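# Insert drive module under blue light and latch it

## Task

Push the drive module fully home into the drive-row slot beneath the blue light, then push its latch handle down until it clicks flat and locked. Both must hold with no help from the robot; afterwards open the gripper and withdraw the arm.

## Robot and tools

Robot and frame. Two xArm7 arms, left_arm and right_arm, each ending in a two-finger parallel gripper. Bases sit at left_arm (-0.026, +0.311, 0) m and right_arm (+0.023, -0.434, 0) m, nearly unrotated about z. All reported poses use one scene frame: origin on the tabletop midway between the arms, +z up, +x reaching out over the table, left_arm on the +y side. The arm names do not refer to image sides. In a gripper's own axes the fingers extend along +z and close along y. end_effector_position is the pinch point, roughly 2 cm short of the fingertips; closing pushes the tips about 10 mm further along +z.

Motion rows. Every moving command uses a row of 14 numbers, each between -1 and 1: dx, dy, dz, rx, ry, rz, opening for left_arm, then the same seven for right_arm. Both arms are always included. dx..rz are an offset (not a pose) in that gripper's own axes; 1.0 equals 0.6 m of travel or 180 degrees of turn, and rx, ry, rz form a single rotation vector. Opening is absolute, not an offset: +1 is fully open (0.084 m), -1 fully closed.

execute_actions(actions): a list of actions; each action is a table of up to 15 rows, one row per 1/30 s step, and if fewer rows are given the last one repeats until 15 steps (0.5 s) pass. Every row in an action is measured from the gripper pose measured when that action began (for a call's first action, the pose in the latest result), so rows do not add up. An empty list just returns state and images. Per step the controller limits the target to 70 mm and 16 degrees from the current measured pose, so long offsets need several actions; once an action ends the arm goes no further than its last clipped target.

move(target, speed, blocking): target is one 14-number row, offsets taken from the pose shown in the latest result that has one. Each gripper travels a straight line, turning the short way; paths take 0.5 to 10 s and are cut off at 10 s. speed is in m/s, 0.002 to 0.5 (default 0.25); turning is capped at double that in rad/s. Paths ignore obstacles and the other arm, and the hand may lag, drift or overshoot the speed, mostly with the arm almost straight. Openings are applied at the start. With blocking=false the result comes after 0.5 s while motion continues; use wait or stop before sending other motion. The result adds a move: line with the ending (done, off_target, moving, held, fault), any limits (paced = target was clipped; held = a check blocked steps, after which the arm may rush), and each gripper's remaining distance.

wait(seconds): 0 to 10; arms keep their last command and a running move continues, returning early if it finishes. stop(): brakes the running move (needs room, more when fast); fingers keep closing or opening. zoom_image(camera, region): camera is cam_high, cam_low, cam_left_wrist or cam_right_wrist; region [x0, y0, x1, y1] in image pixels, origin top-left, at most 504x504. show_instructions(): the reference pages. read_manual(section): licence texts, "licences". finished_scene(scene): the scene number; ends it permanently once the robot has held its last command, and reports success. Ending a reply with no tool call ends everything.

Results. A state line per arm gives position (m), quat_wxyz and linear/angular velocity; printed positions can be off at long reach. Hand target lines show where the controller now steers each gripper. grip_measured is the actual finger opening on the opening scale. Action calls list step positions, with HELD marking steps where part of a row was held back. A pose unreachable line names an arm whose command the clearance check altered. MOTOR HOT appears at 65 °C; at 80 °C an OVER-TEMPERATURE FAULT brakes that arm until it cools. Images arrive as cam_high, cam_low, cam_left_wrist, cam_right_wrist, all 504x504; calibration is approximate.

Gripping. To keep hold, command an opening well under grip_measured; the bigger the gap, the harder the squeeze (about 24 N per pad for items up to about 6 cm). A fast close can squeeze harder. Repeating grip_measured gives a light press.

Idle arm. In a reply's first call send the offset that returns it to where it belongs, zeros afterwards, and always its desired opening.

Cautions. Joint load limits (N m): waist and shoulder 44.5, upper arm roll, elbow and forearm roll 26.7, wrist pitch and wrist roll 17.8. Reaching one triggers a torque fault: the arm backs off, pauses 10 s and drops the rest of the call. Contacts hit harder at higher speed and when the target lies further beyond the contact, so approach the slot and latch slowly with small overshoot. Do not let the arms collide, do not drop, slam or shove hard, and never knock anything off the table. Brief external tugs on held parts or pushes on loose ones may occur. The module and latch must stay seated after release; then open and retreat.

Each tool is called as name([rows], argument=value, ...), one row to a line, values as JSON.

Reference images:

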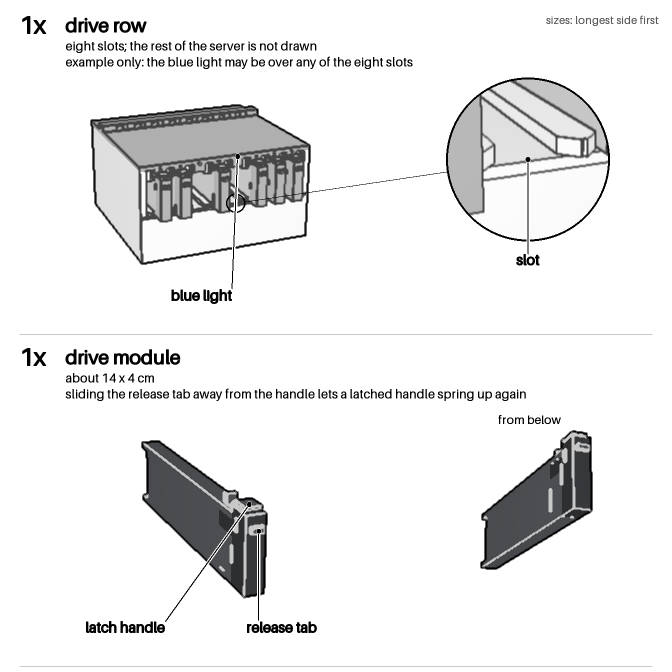

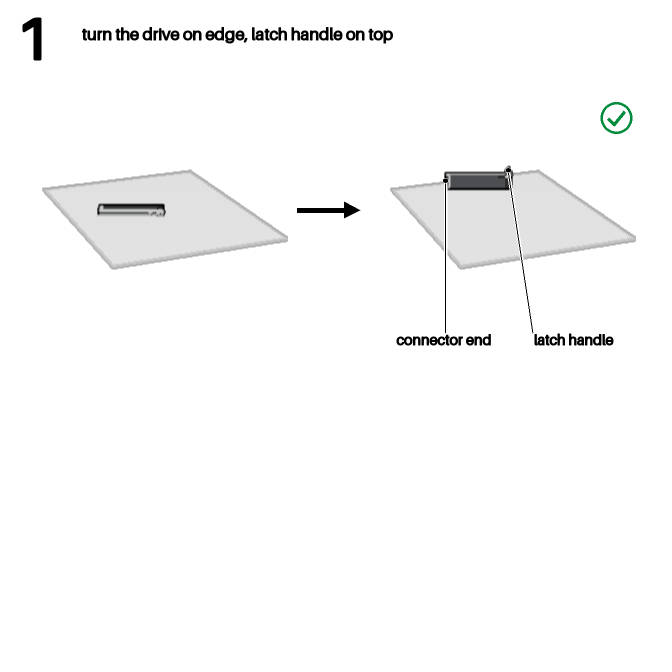

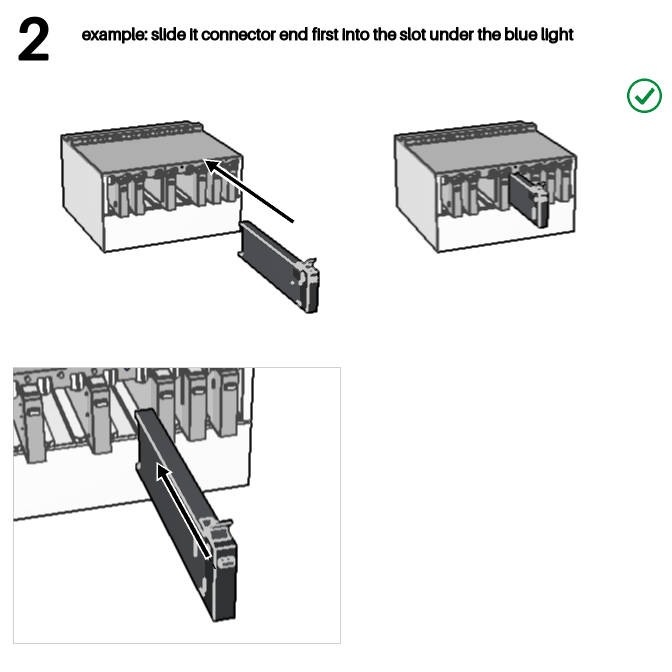

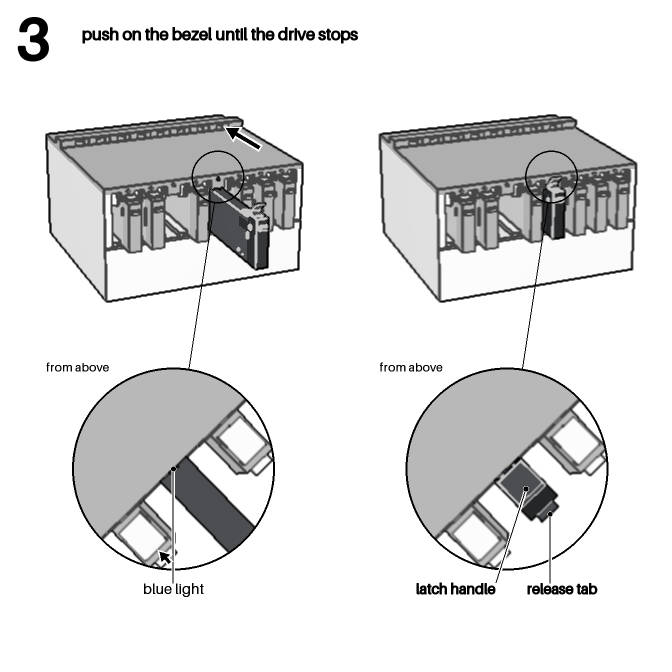

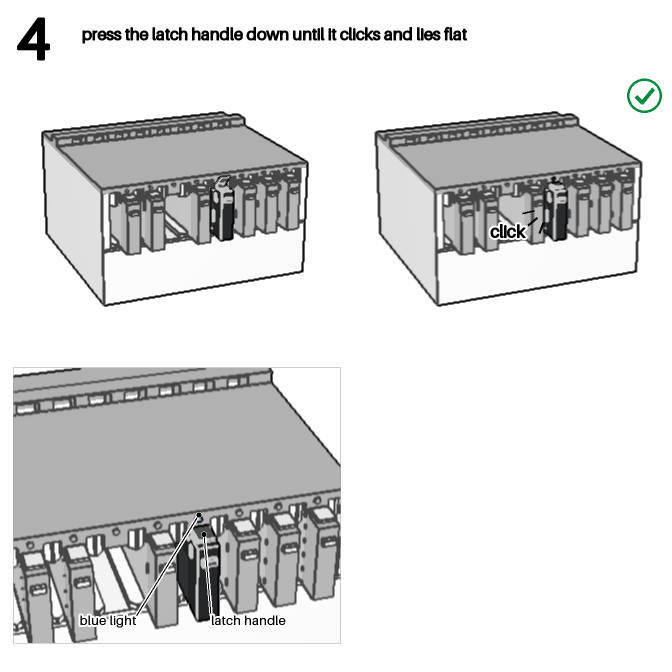

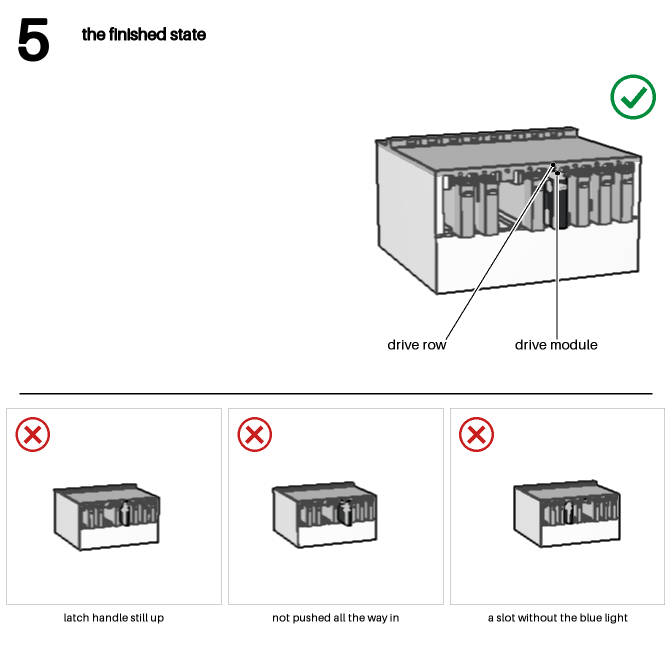

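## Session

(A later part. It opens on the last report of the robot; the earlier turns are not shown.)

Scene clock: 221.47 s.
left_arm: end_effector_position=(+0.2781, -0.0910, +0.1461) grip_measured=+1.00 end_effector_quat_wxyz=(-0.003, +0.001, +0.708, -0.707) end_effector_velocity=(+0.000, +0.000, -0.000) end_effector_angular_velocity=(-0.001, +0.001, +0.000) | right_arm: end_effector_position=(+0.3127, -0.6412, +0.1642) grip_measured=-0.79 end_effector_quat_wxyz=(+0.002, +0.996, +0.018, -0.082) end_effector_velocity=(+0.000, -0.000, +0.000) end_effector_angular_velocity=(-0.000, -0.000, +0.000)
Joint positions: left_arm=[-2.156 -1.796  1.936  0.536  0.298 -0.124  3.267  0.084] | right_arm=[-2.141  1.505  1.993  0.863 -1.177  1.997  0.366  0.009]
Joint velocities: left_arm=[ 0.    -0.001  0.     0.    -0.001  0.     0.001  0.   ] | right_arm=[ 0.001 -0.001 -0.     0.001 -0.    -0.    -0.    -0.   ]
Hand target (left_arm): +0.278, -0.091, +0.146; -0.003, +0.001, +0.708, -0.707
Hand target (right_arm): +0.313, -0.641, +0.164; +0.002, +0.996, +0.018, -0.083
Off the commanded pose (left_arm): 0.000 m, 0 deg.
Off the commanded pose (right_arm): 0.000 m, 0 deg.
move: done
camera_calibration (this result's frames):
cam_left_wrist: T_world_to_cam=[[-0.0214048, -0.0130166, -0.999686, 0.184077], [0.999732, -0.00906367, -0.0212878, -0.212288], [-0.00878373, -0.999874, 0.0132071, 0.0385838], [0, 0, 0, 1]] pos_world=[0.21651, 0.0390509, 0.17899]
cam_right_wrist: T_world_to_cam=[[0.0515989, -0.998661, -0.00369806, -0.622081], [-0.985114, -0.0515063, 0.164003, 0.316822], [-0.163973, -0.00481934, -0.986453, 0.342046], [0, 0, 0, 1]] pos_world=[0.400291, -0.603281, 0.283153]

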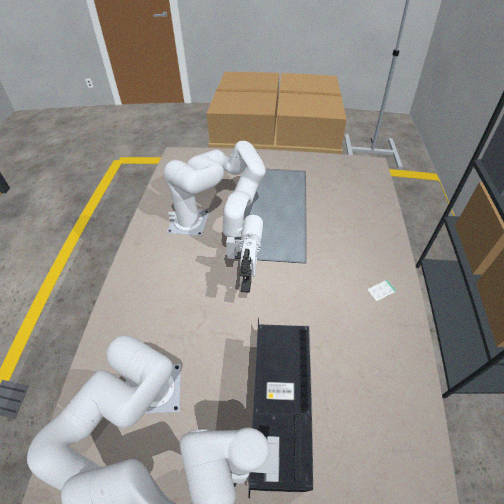

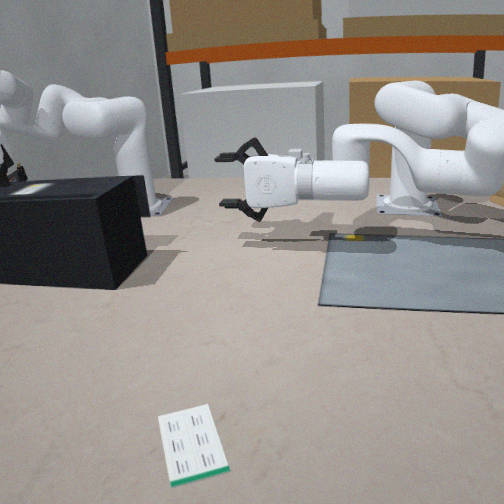

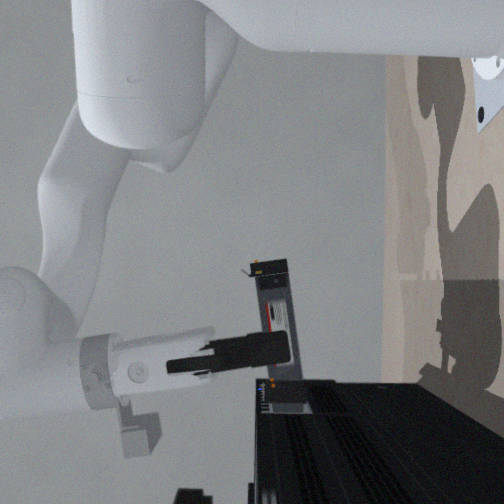

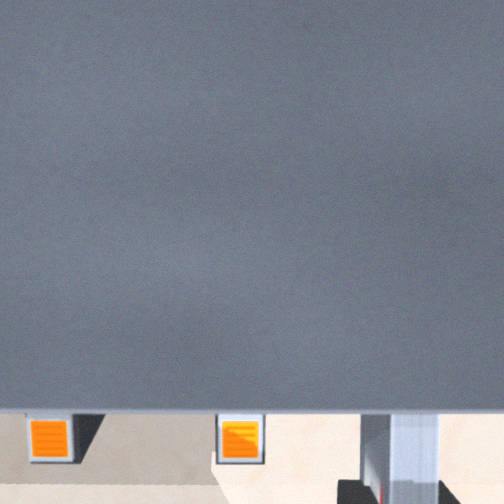

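move(target=[0,0,0,0,0,0,1,-0.033,0,0.005,0,0.05,0,-1], speed=0.03)

zoom_image(camera="cam_left_wrist", region=[230, 230, 370, 420])

Scene clock: 229.23 s.
left_arm: end_effector_position=(+0.2781, -0.0910, +0.1461) grip_measured=+1.00 end_effector_quat_wxyz=(-0.003, +0.001, +0.708, -0.707) end_effector_velocity=(+0.000, +0.000, -0.001) end_effector_angular_velocity=(+0.002, +0.002, -0.000) | right_arm: end_effector_position=(+0.2928, -0.6418, +0.1647) grip_measured=-0.79 end_effector_quat_wxyz=(+0.001, +1.000, +0.018, -0.004) end_effector_velocity=(+0.001, +0.001, +0.000) end_effector_angular_velocity=(-0.001, -0.001, +0.004)
Joint positions: left_arm=[-2.156 -1.796  1.936  0.536  0.298 -0.124  3.267  0.084] | right_arm=[-2.317  1.635  2.056  0.701 -1.228  1.936  0.317  0.009]
Joint velocities: left_arm=[ 0.     0.001  0.001  0.    -0.001  0.    -0.001  0.   ] | right_arm=[ 0.002 -0.     0.001 -0.001 -0.    -0.001 -0.001  0.   ]
Hand target (left_arm): +0.278, -0.091, +0.146; -0.003, +0.001, +0.708, -0.707
Hand target (right_arm): +0.293, -0.642, +0.165; +0.001, +1.000, +0.018, -0.004
Off the commanded pose (left_arm): 0.000 m, 0 deg.
Off the commanded pose (right_arm): 0.000 m, 0 deg.
move: done
camera_calibration (this result's frames):
cam_left_wrist: T_world_to_cam=[[-0.0214048, -0.0130168, -0.999686, 0.184077], [0.999732, -0.00906385, -0.0212877, -0.212288], [-0.00878391, -0.999874, 0.0132073, 0.0385838], [0, 0, 0, 1]] pos_world=[0.21651, 0.0390509, 0.17899]
cam_right_wrist: T_world_to_cam=[[0.0525137, -0.998619, -0.00145554, -0.622298], [-0.998594, -0.0525227, 0.00711719, 0.326255], [-0.00718381, 0.00107974, -0.999974, 0.299391], [0, 0, 0, 1]] pos_world=[0.360626, -0.604626, 0.296155]

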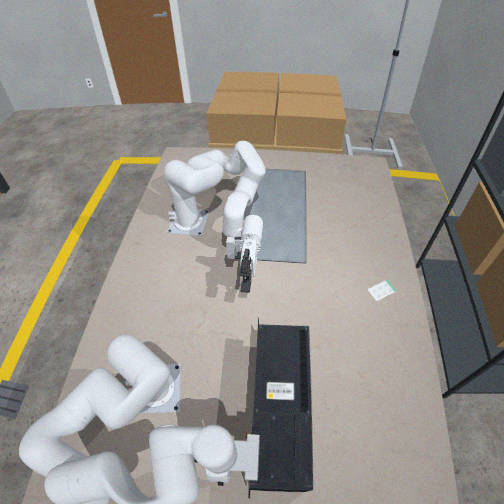

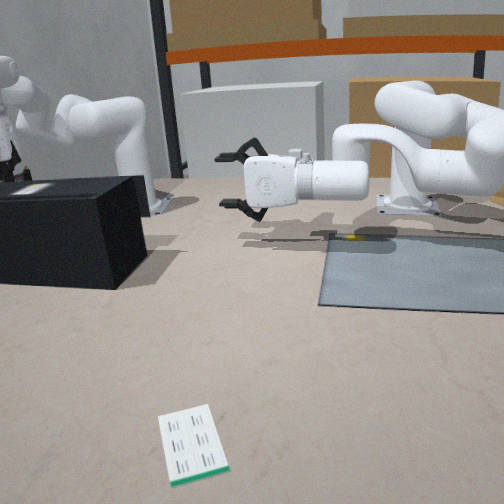

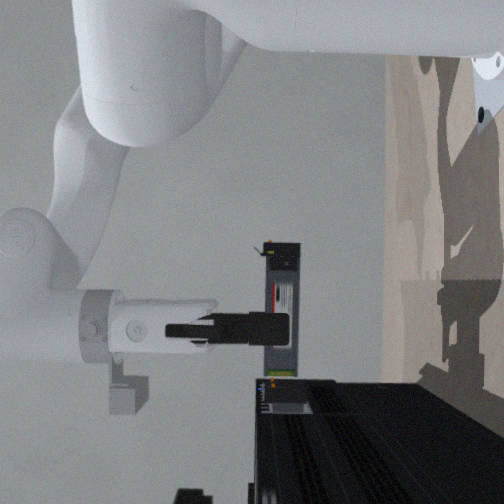

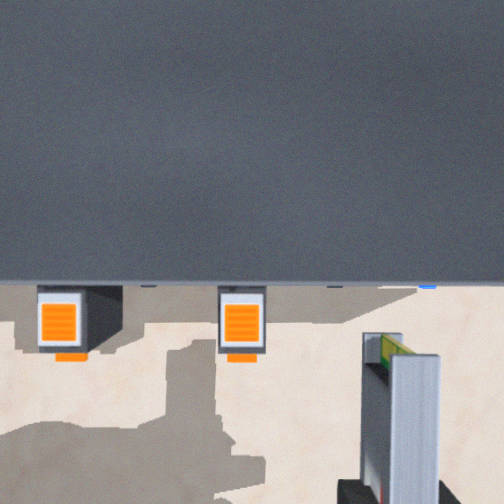

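Region (230, 230, 370, 420) of cam_left_wrist's 504x504 image, scaled by 2.653, with more detail than that image has; it fills the left 371 columns of this view, and the rest is white.

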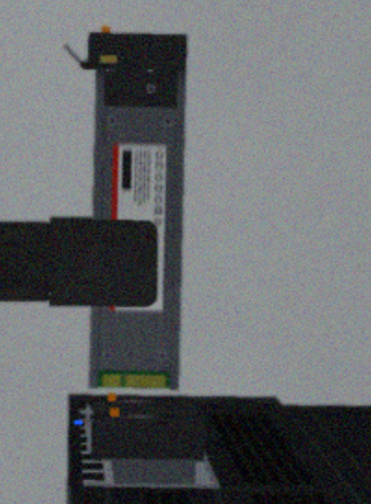

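move(target=[0,0,0,0,0,0,1,0,0,0.005,0,-0.007,0,-1], speed=0.02)

move(target=[0,0,0,0,0,0,1,0.035,0,0,0,0,0,-1], speed=0.01)

zoom_image(camera="cam_left_wrist", region=[230, 230, 370, 420])

Scene clock: 236.87 s.
left_arm: end_effector_position=(+0.2781, -0.0910, +0.1461) grip_measured=+1.00 end_effector_quat_wxyz=(-0.003, +0.001, +0.708, -0.707) end_effector_velocity=(-0.000, -0.000, +0.000) end_effector_angular_velocity=(-0.002, +0.002, -0.000) | right_arm: end_effector_position=(+0.2928, -0.6418, +0.1617) grip_measured=-0.79 end_effector_quat_wxyz=(+0.001, +1.000, +0.018, -0.015) end_effector_velocity=(-0.000, +0.000, +0.000) end_effector_angular_velocity=(+0.003, +0.001, -0.000)
Joint positions: left_arm=[-2.156 -1.796  1.936  0.536  0.298 -0.124  3.267  0.084] | right_arm=[-2.304  1.623  2.045  0.712 -1.226  1.943  0.322  0.009]
Joint velocities: left_arm=[ 0.    -0.002  0.     0.    -0.     0.     0.    -0.   ] | right_arm=[-0.     0.     0.     0.001  0.003  0.     0.     0.   ]
Hand target (left_arm): +0.278, -0.091, +0.146; -0.003, +0.001, +0.708, -0.707
Hand target (right_arm): +0.293, -0.642, +0.162; +0.001, +1.000, +0.018, -0.015
Off the commanded pose (left_arm): 0.000 m, 0 deg.
Off the commanded pose (right_arm): 0.000 m, 0 deg.
move: done
camera_calibration (this result's frames):
cam_left_wrist: T_world_to_cam=[[-0.0214049, -0.0130166, -0.999686, 0.184077], [0.999732, -0.00906368, -0.0212879, -0.212288], [-0.00878374, -0.999874, 0.0132072, 0.0385838], [0, 0, 0, 1]] pos_world=[0.21651, 0.0390509, 0.17899]
cam_right_wrist: T_world_to_cam=[[0.052427, -0.998623, -0.00178189, -0.622235], [-0.9982, -0.0524567, 0.0290774, 0.322619], [-0.0291308, 0.000254245, -0.999576, 0.302217], [0, 0, 0, 1]] pos_world=[0.363464, -0.604532, 0.291599]

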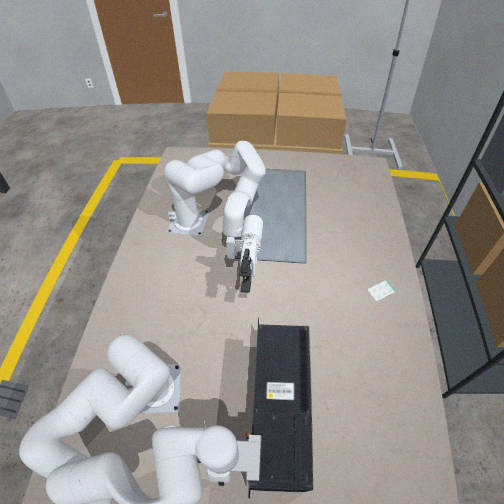

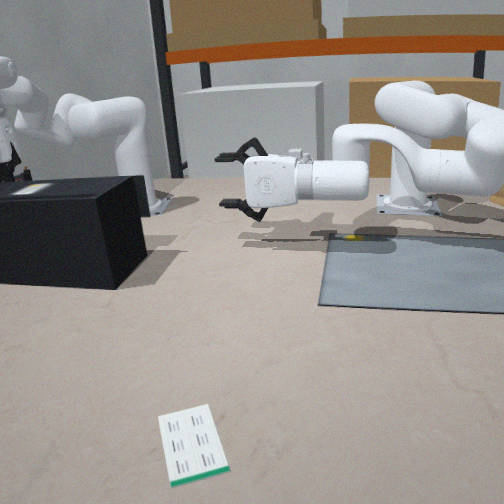

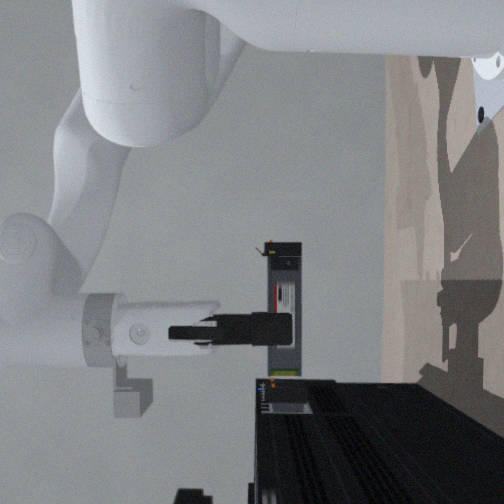

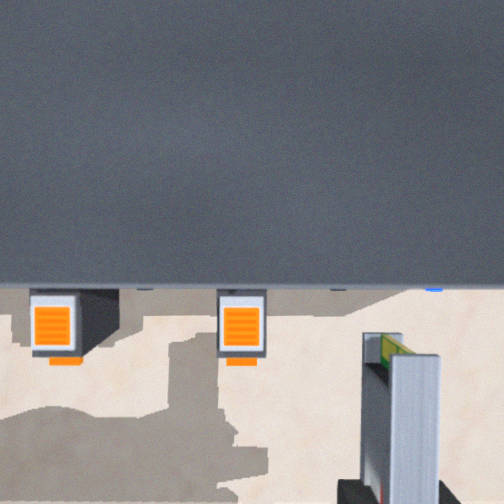

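Scene clock: 239.20 s.
left_arm: end_effector_position=(+0.2781, -0.0910, +0.1461) grip_measured=+1.00 end_effector_quat_wxyz=(-0.003, +0.001, +0.708, -0.707) end_effector_velocity=(+0.000, +0.000, +0.000) end_effector_angular_velocity=(+0.000, -0.004, +0.001) | right_arm: end_effector_position=(+0.3138, -0.6411, +0.1611) grip_measured=-0.79 end_effector_quat_wxyz=(+0.001, +1.000, +0.018, -0.015) end_effector_velocity=(+0.000, -0.000, +0.000) end_effector_angular_velocity=(-0.002, -0.001, -0.001)
Joint positions: left_arm=[-2.156 -1.796  1.936  0.536  0.298 -0.124  3.267  0.084] | right_arm=[-2.237  1.597  2.022  0.761 -1.243  1.924  0.341  0.009]
Joint velocities: left_arm=[ 0.     0.    -0.     0.    -0.    -0.     0.004 -0.   ] | right_arm=[-0.     0.     0.001 -0.    -0.002 -0.     0.001 -0.   ]
Hand target (left_arm): +0.278, -0.091, +0.146; -0.003, +0.001, +0.708, -0.707
Hand target (right_arm): +0.314, -0.641, +0.161; +0.001, +1.000, +0.018, -0.015
Off the commanded pose (left_arm): 0.000 m, 0 deg.
Off the commanded pose (right_arm): 0.000 m, 0 deg.
move: done
camera_calibration (this result's frames):
cam_left_wrist: T_world_to_cam=[[-0.021405, -0.0130167, -0.999686, 0.184077], [0.999732, -0.00906355, -0.021288, -0.212288], [-0.00878361, -0.999874, 0.0132072, 0.0385838], [0, 0, 0, 1]] pos_world=[0.21651, 0.0390509, 0.17899]
cam_right_wrist: T_world_to_cam=[[0.0521328, -0.998639, -0.00158082, -0.622625], [-0.998217, -0.0521567, 0.0290213, 0.343827], [-0.0290642, 0.000065045, -0.999578, 0.302066], [0, 0, 0, 1]] pos_world=[0.384452, -0.603865, 0.290976]

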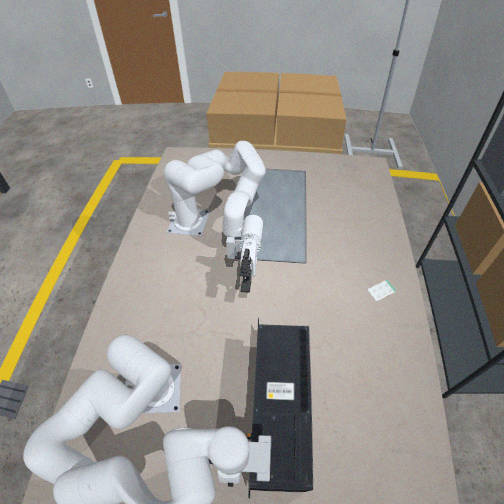

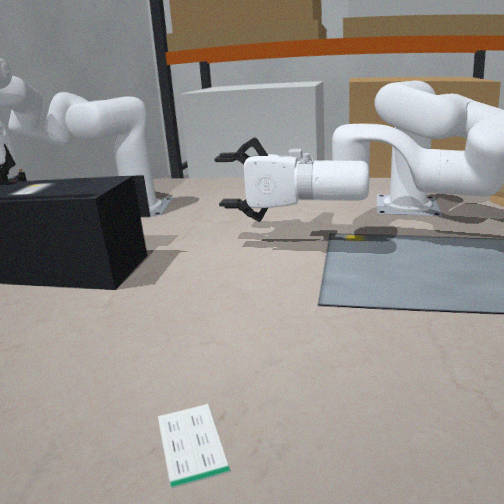

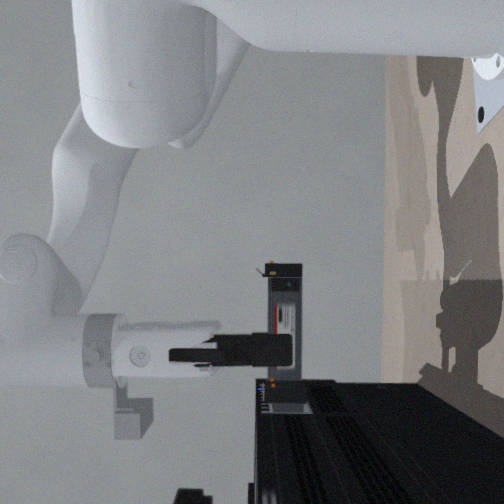

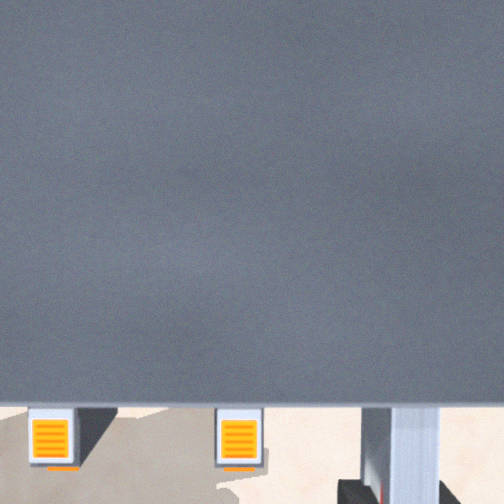

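Region (230, 230, 370, 420) of cam_left_wrist's 504x504 image, scaled by 2.653, with more detail than that image has; it fills the left 371 columns of this view, and the rest is white.

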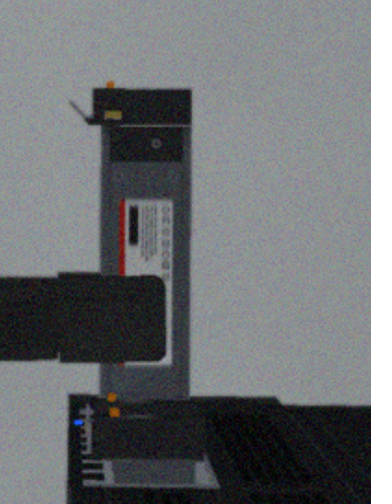

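move(target=[0,0,0,0,0,0,1,0.027,0,0,0,0,0,-1], speed=0.01)

zoom_image(camera="cam_left_wrist", region=[230, 230, 370, 420])

Scene clock: 245.87 s.
left_arm: end_effector_position=(+0.2781, -0.0910, +0.1461) grip_measured=+1.00 end_effector_quat_wxyz=(-0.003, +0.001, +0.708, -0.707) end_effector_velocity=(-0.000, -0.000, -0.000) end_effector_angular_velocity=(+0.000, +0.002, +0.000) | right_arm: end_effector_position=(+0.3299, -0.6405, +0.1605) grip_measured=-0.79 end_effector_quat_wxyz=(+0.001, +1.000, +0.018, -0.015) end_effector_velocity=(+0.000, +0.000, -0.001) end_effector_angular_velocity=(+0.000, +0.001, +0.001)
Joint positions: left_arm=[-2.156 -1.796  1.936  0.536  0.298 -0.124  3.267  0.084] | right_arm=[-2.186  1.578  2.004  0.801 -1.256  1.911  0.352  0.009]
Joint velocities: left_arm=[-0.     0.     0.    -0.     0.    -0.001 -0.002  0.   ] | right_arm=[ 0.002  0.    -0.002  0.    -0.    -0.    -0.    -0.   ]
Hand target (left_arm): +0.278, -0.091, +0.146; -0.003, +0.001, +0.708, -0.707
Hand target (right_arm): +0.330, -0.641, +0.161; +0.001, +1.000, +0.018, -0.015
Off the commanded pose (left_arm): 0.000 m, 0 deg.
Off the commanded pose (right_arm): 0.000 m, 0 deg.
move: done
camera_calibration (this result's frames):
cam_left_wrist: T_world_to_cam=[[-0.0214049, -0.0130166, -0.999686, 0.184077], [0.999732, -0.00906356, -0.0212879, -0.212288], [-0.00878362, -0.999874, 0.0132071, 0.0385838], [0, 0, 0, 1]] pos_world=[0.21651, 0.0390509, 0.17899]
cam_right_wrist: T_world_to_cam=[[0.0522046, -0.998635, -0.00151894, -0.622886], [-0.998209, -0.0522267, 0.0291765, 0.359925], [-0.029216, -0.0000069224, -0.999573, 0.301998], [0, 0, 0, 1]] pos_world=[0.400621, -0.603236, 0.290422]

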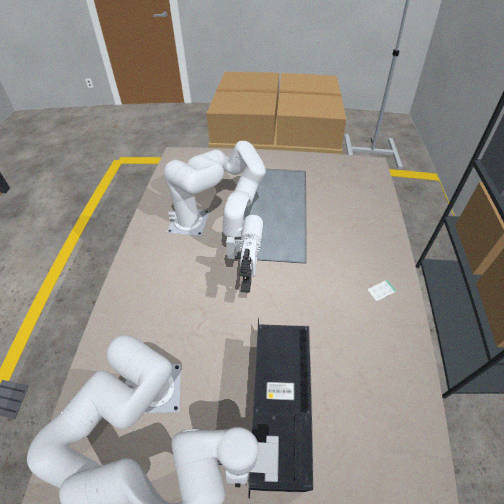

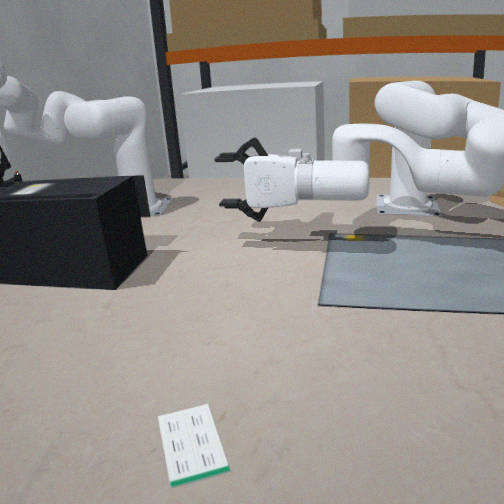

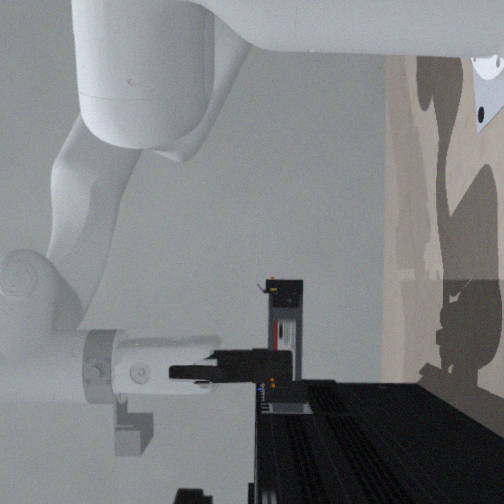

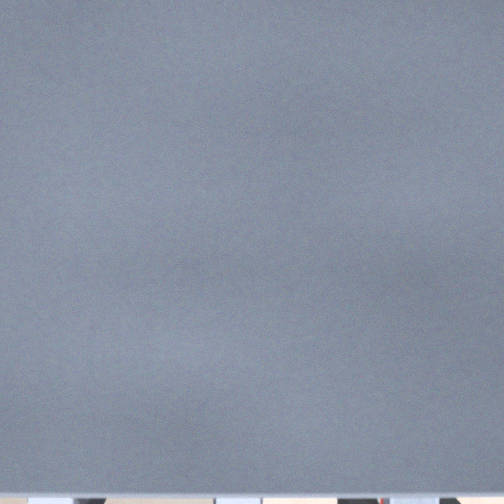

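Region (230, 230, 370, 420) of cam_left_wrist's 504x504 image, scaled by 2.653, with more detail than that image has; it fills the left 371 columns of this view, and the rest is white.

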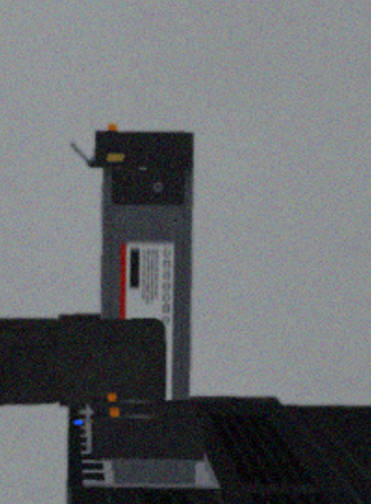

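move(target=[0,0,0,0,0,0,1,0,0,0,0,0,0,-0.4])

move(target=[0,0,0,0,0,0,1,-0.085,0,0,0,0,0,-0.4], speed=0.05)

zoom_image(camera="cam_left_wrist", region=[230, 230, 370, 420])

Scene clock: 250.37 s.
left_arm: end_effector_position=(+0.2781, -0.0910, +0.1461) grip_measured=+1.00 end_effector_quat_wxyz=(-0.003, +0.001, +0.708, -0.707) end_effector_velocity=(+0.000, +0.000, -0.000) end_effector_angular_velocity=(+0.002, +0.000, +0.000) | right_arm: end_effector_position=(+0.3299, -0.6405, +0.1605) grip_measured=-0.42 end_effector_quat_wxyz=(+0.001, +1.000, +0.018, -0.015) end_effector_velocity=(-0.000, -0.000, +0.000) end_effector_angular_velocity=(-0.001, -0.001, -0.000)
Joint positions: left_arm=[-2.156 -1.796  1.936  0.536  0.298 -0.124  3.267  0.084] | right_arm=[-2.186  1.578  2.004  0.801 -1.256  1.91   0.352  0.026]
Joint velocities: left_arm=[-0.     0.002  0.     0.    -0.001 -0.     0.     0.   ] | right_arm=[-0.001 -0.     0.001 -0.     0.    -0.    -0.    -0.   ]
Hand target (left_arm): +0.278, -0.091, +0.146; -0.003, +0.001, +0.708, -0.707
Hand target (right_arm): +0.330, -0.641, +0.161; +0.001, +1.000, +0.018, -0.015
Off the commanded pose (left_arm): 0.000 m, 0 deg.
Off the commanded pose (right_arm): 0.000 m, 0 deg.
move: done
camera_calibration (this result's frames):
cam_left_wrist: T_world_to_cam=[[-0.0214049, -0.0130165, -0.999686, 0.184077], [0.999732, -0.00906351, -0.0212879, -0.212288], [-0.00878358, -0.999874, 0.013207, 0.0385838], [0, 0, 0, 1]] pos_world=[0.21651, 0.039051, 0.17899]
cam_right_wrist: T_world_to_cam=[[0.0522188, -0.998634, -0.00153773, -0.622881], [-0.998208, -0.0522415, 0.0291966, 0.359913], [-0.029237, 0.0000103585, -0.999573, 0.302003], [0, 0, 0, 1]] pos_world=[0.400624, -0.603231, 0.290408]

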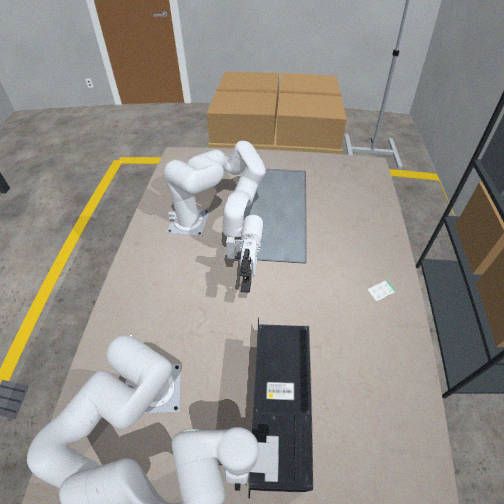

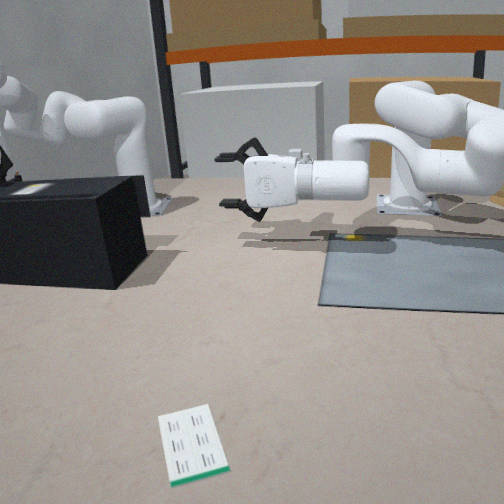

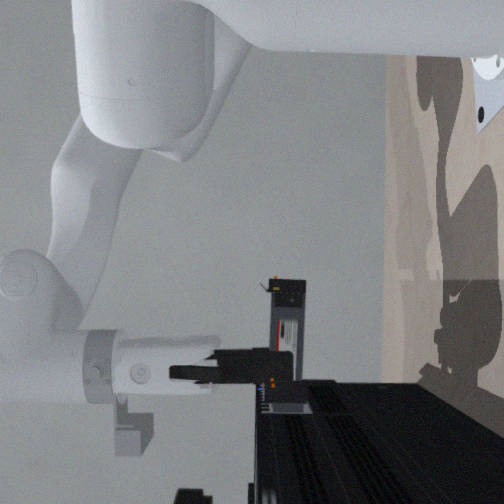

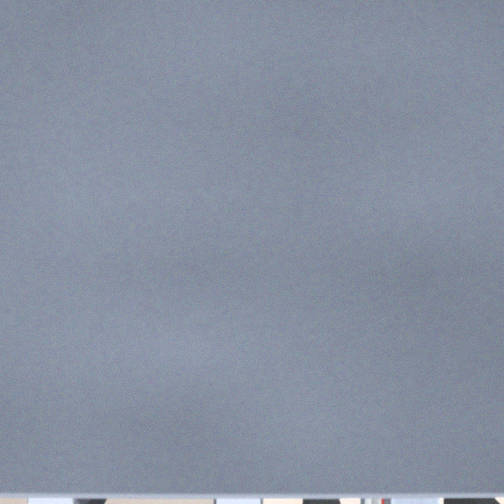

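Scene clock: 251.67 s.
left_arm: end_effector_position=(+0.2781, -0.0910, +0.1461) grip_measured=+1.00 end_effector_quat_wxyz=(-0.003, +0.001, +0.708, -0.707) end_effector_velocity=(+0.000, +0.000, -0.000) end_effector_angular_velocity=(+0.000, +0.000, +0.001) | right_arm: end_effector_position=(+0.2792, -0.6423, +0.1622) grip_measured=-0.42 end_effector_quat_wxyz=(+0.001, +1.000, +0.018, -0.014) end_effector_velocity=(+0.000, +0.001, +0.000) end_effector_angular_velocity=(-0.001, -0.000, +0.003)
Joint positions: left_arm=[-2.156 -1.796  1.936  0.536  0.298 -0.124  3.267  0.084] | right_arm=[-2.348  1.642  2.061  0.681 -1.214  1.957  0.309  0.026]
Joint velocities: left_arm=[ 0.001  0.    -0.     0.    -0.001 -0.     0.     0.   ] | right_arm=[ 0.001 -0.001  0.001 -0.001  0.001 -0.    -0.     0.   ]
Hand target (left_arm): +0.278, -0.091, +0.146; -0.003, +0.001, +0.708, -0.707
Hand target (right_arm): +0.279, -0.642, +0.162; +0.001, +1.000, +0.018, -0.014
Off the commanded pose (left_arm): 0.000 m, 0 deg.
Off the commanded pose (right_arm): 0.000 m, 0 deg.
move: done
camera_calibration (this result's frames):
cam_left_wrist: T_world_to_cam=[[-0.0214047, -0.0130166, -0.999686, 0.184077], [0.999732, -0.00906333, -0.0212877, -0.212288], [-0.00878339, -0.999874, 0.0132071, 0.0385838], [0, 0, 0, 1]] pos_world=[0.21651, 0.039051, 0.17899]
cam_right_wrist: T_world_to_cam=[[0.0524665, -0.998621, -0.0017847, -0.622026], [-0.998211, -0.0524961, 0.0286145, 0.309002], [-0.0286687, 0.000280207, -0.999589, 0.302229], [0, 0, 0, 1]] pos_world=[0.349749, -0.605032, 0.292153]

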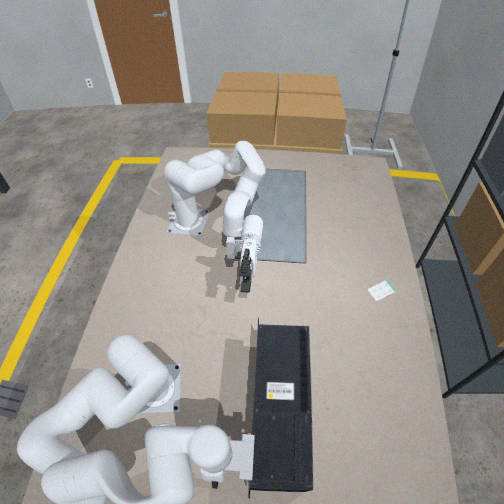

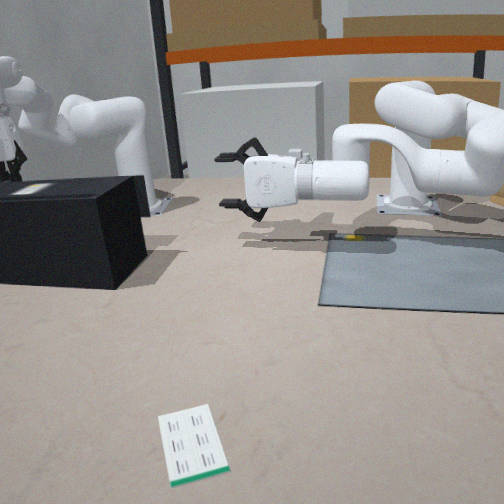

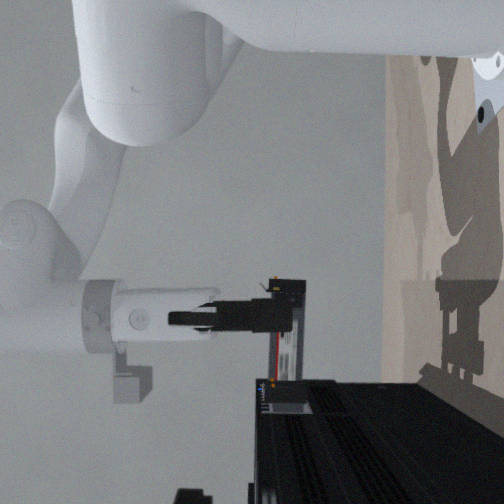

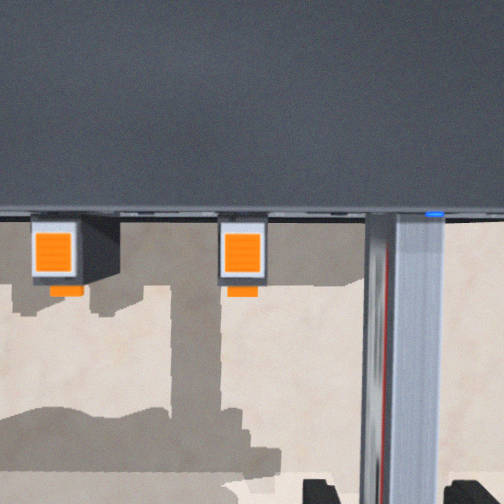

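Region (230, 230, 370, 420) of cam_left_wrist's 504x504 image, scaled by 2.653, with more detail than that image has; it fills the left 371 columns of this view, and the rest is white.

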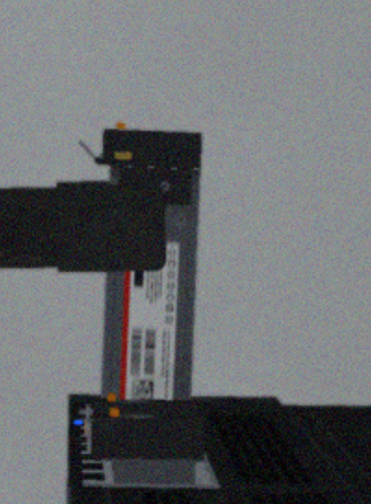

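execute_actions(actions=[])

Scene clock: 262.37 s.
left_arm: end_effector_position=(+0.2781, -0.0910, +0.1461) grip_measured=+1.00 end_effector_quat_wxyz=(-0.003, +0.001, +0.708, -0.707) end_effector_velocity=(-0.000, -0.000, +0.000) end_effector_angular_velocity=(-0.000, -0.001, -0.001) | right_arm: end_effector_position=(+0.2791, -0.6423, +0.1622) grip_measured=-0.42 end_effector_quat_wxyz=(+0.001, +1.000, +0.018, -0.014) end_effector_velocity=(+0.000, +0.000, +0.000) end_effector_angular_velocity=(-0.001, -0.001, +0.001)
Joint positions: left_arm=[-2.156 -1.796  1.936  0.536  0.298 -0.124  3.267  0.084] | right_arm=[-2.348  1.642  2.061  0.681 -1.214  1.957  0.309  0.026]
Joint velocities: left_arm=[-0.     0.    -0.    -0.    -0.     0.     0.001  0.   ] | right_arm=[-0.    -0.001  0.001 -0.     0.001 -0.    -0.    -0.   ]
Hand target (left_arm): +0.278, -0.091, +0.146; -0.003, +0.001, +0.708, -0.707
Hand target (right_arm): +0.279, -0.642, +0.162; +0.001, +1.000, +0.018, -0.014
Off the commanded pose (left_arm): 0.000 m, 0 deg.
Off the commanded pose (right_arm): 0.000 m, 0 deg.
camera_calibration (this result's frames):
cam_left_wrist: T_world_to_cam=[[-0.0214046, -0.0130164, -0.999686, 0.184077], [0.999732, -0.00906347, -0.0212876, -0.212288], [-0.00878353, -0.999874, 0.0132069, 0.0385839], [0, 0, 0, 1]] pos_world=[0.21651, 0.039051, 0.17899]
cam_right_wrist: T_world_to_cam=[[0.0523302, -0.998628, -0.00176285, -0.62203], [-0.99822, -0.0523592, 0.0285604, 0.309022], [-0.0286136, 0.000265139, -0.999591, 0.302227], [0, 0, 0, 1]] pos_world=[0.34967, -0.605077, 0.292181]

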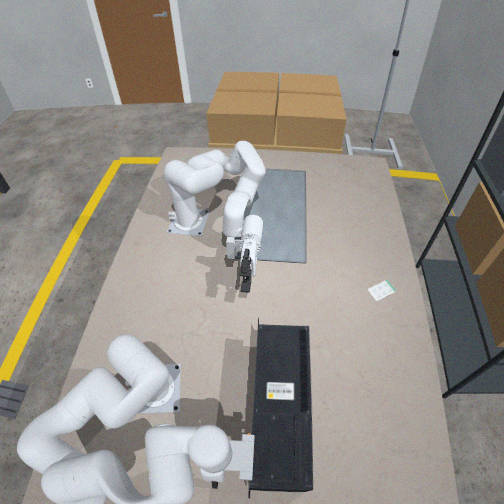

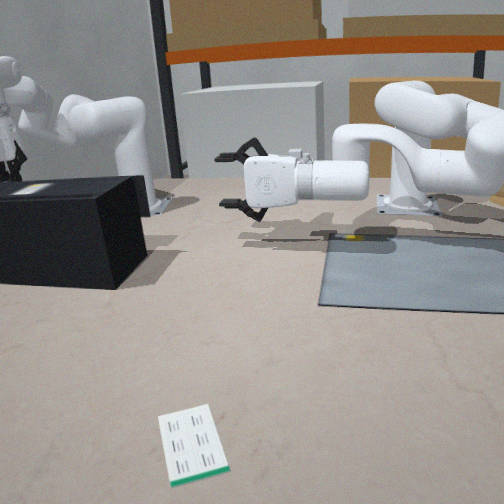

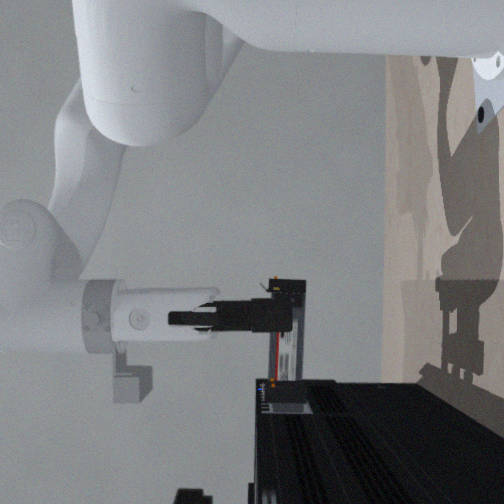

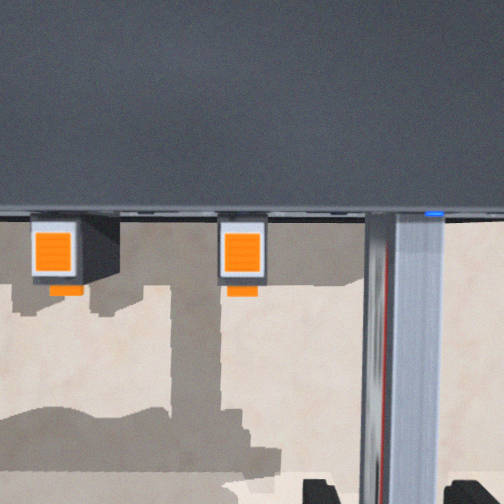

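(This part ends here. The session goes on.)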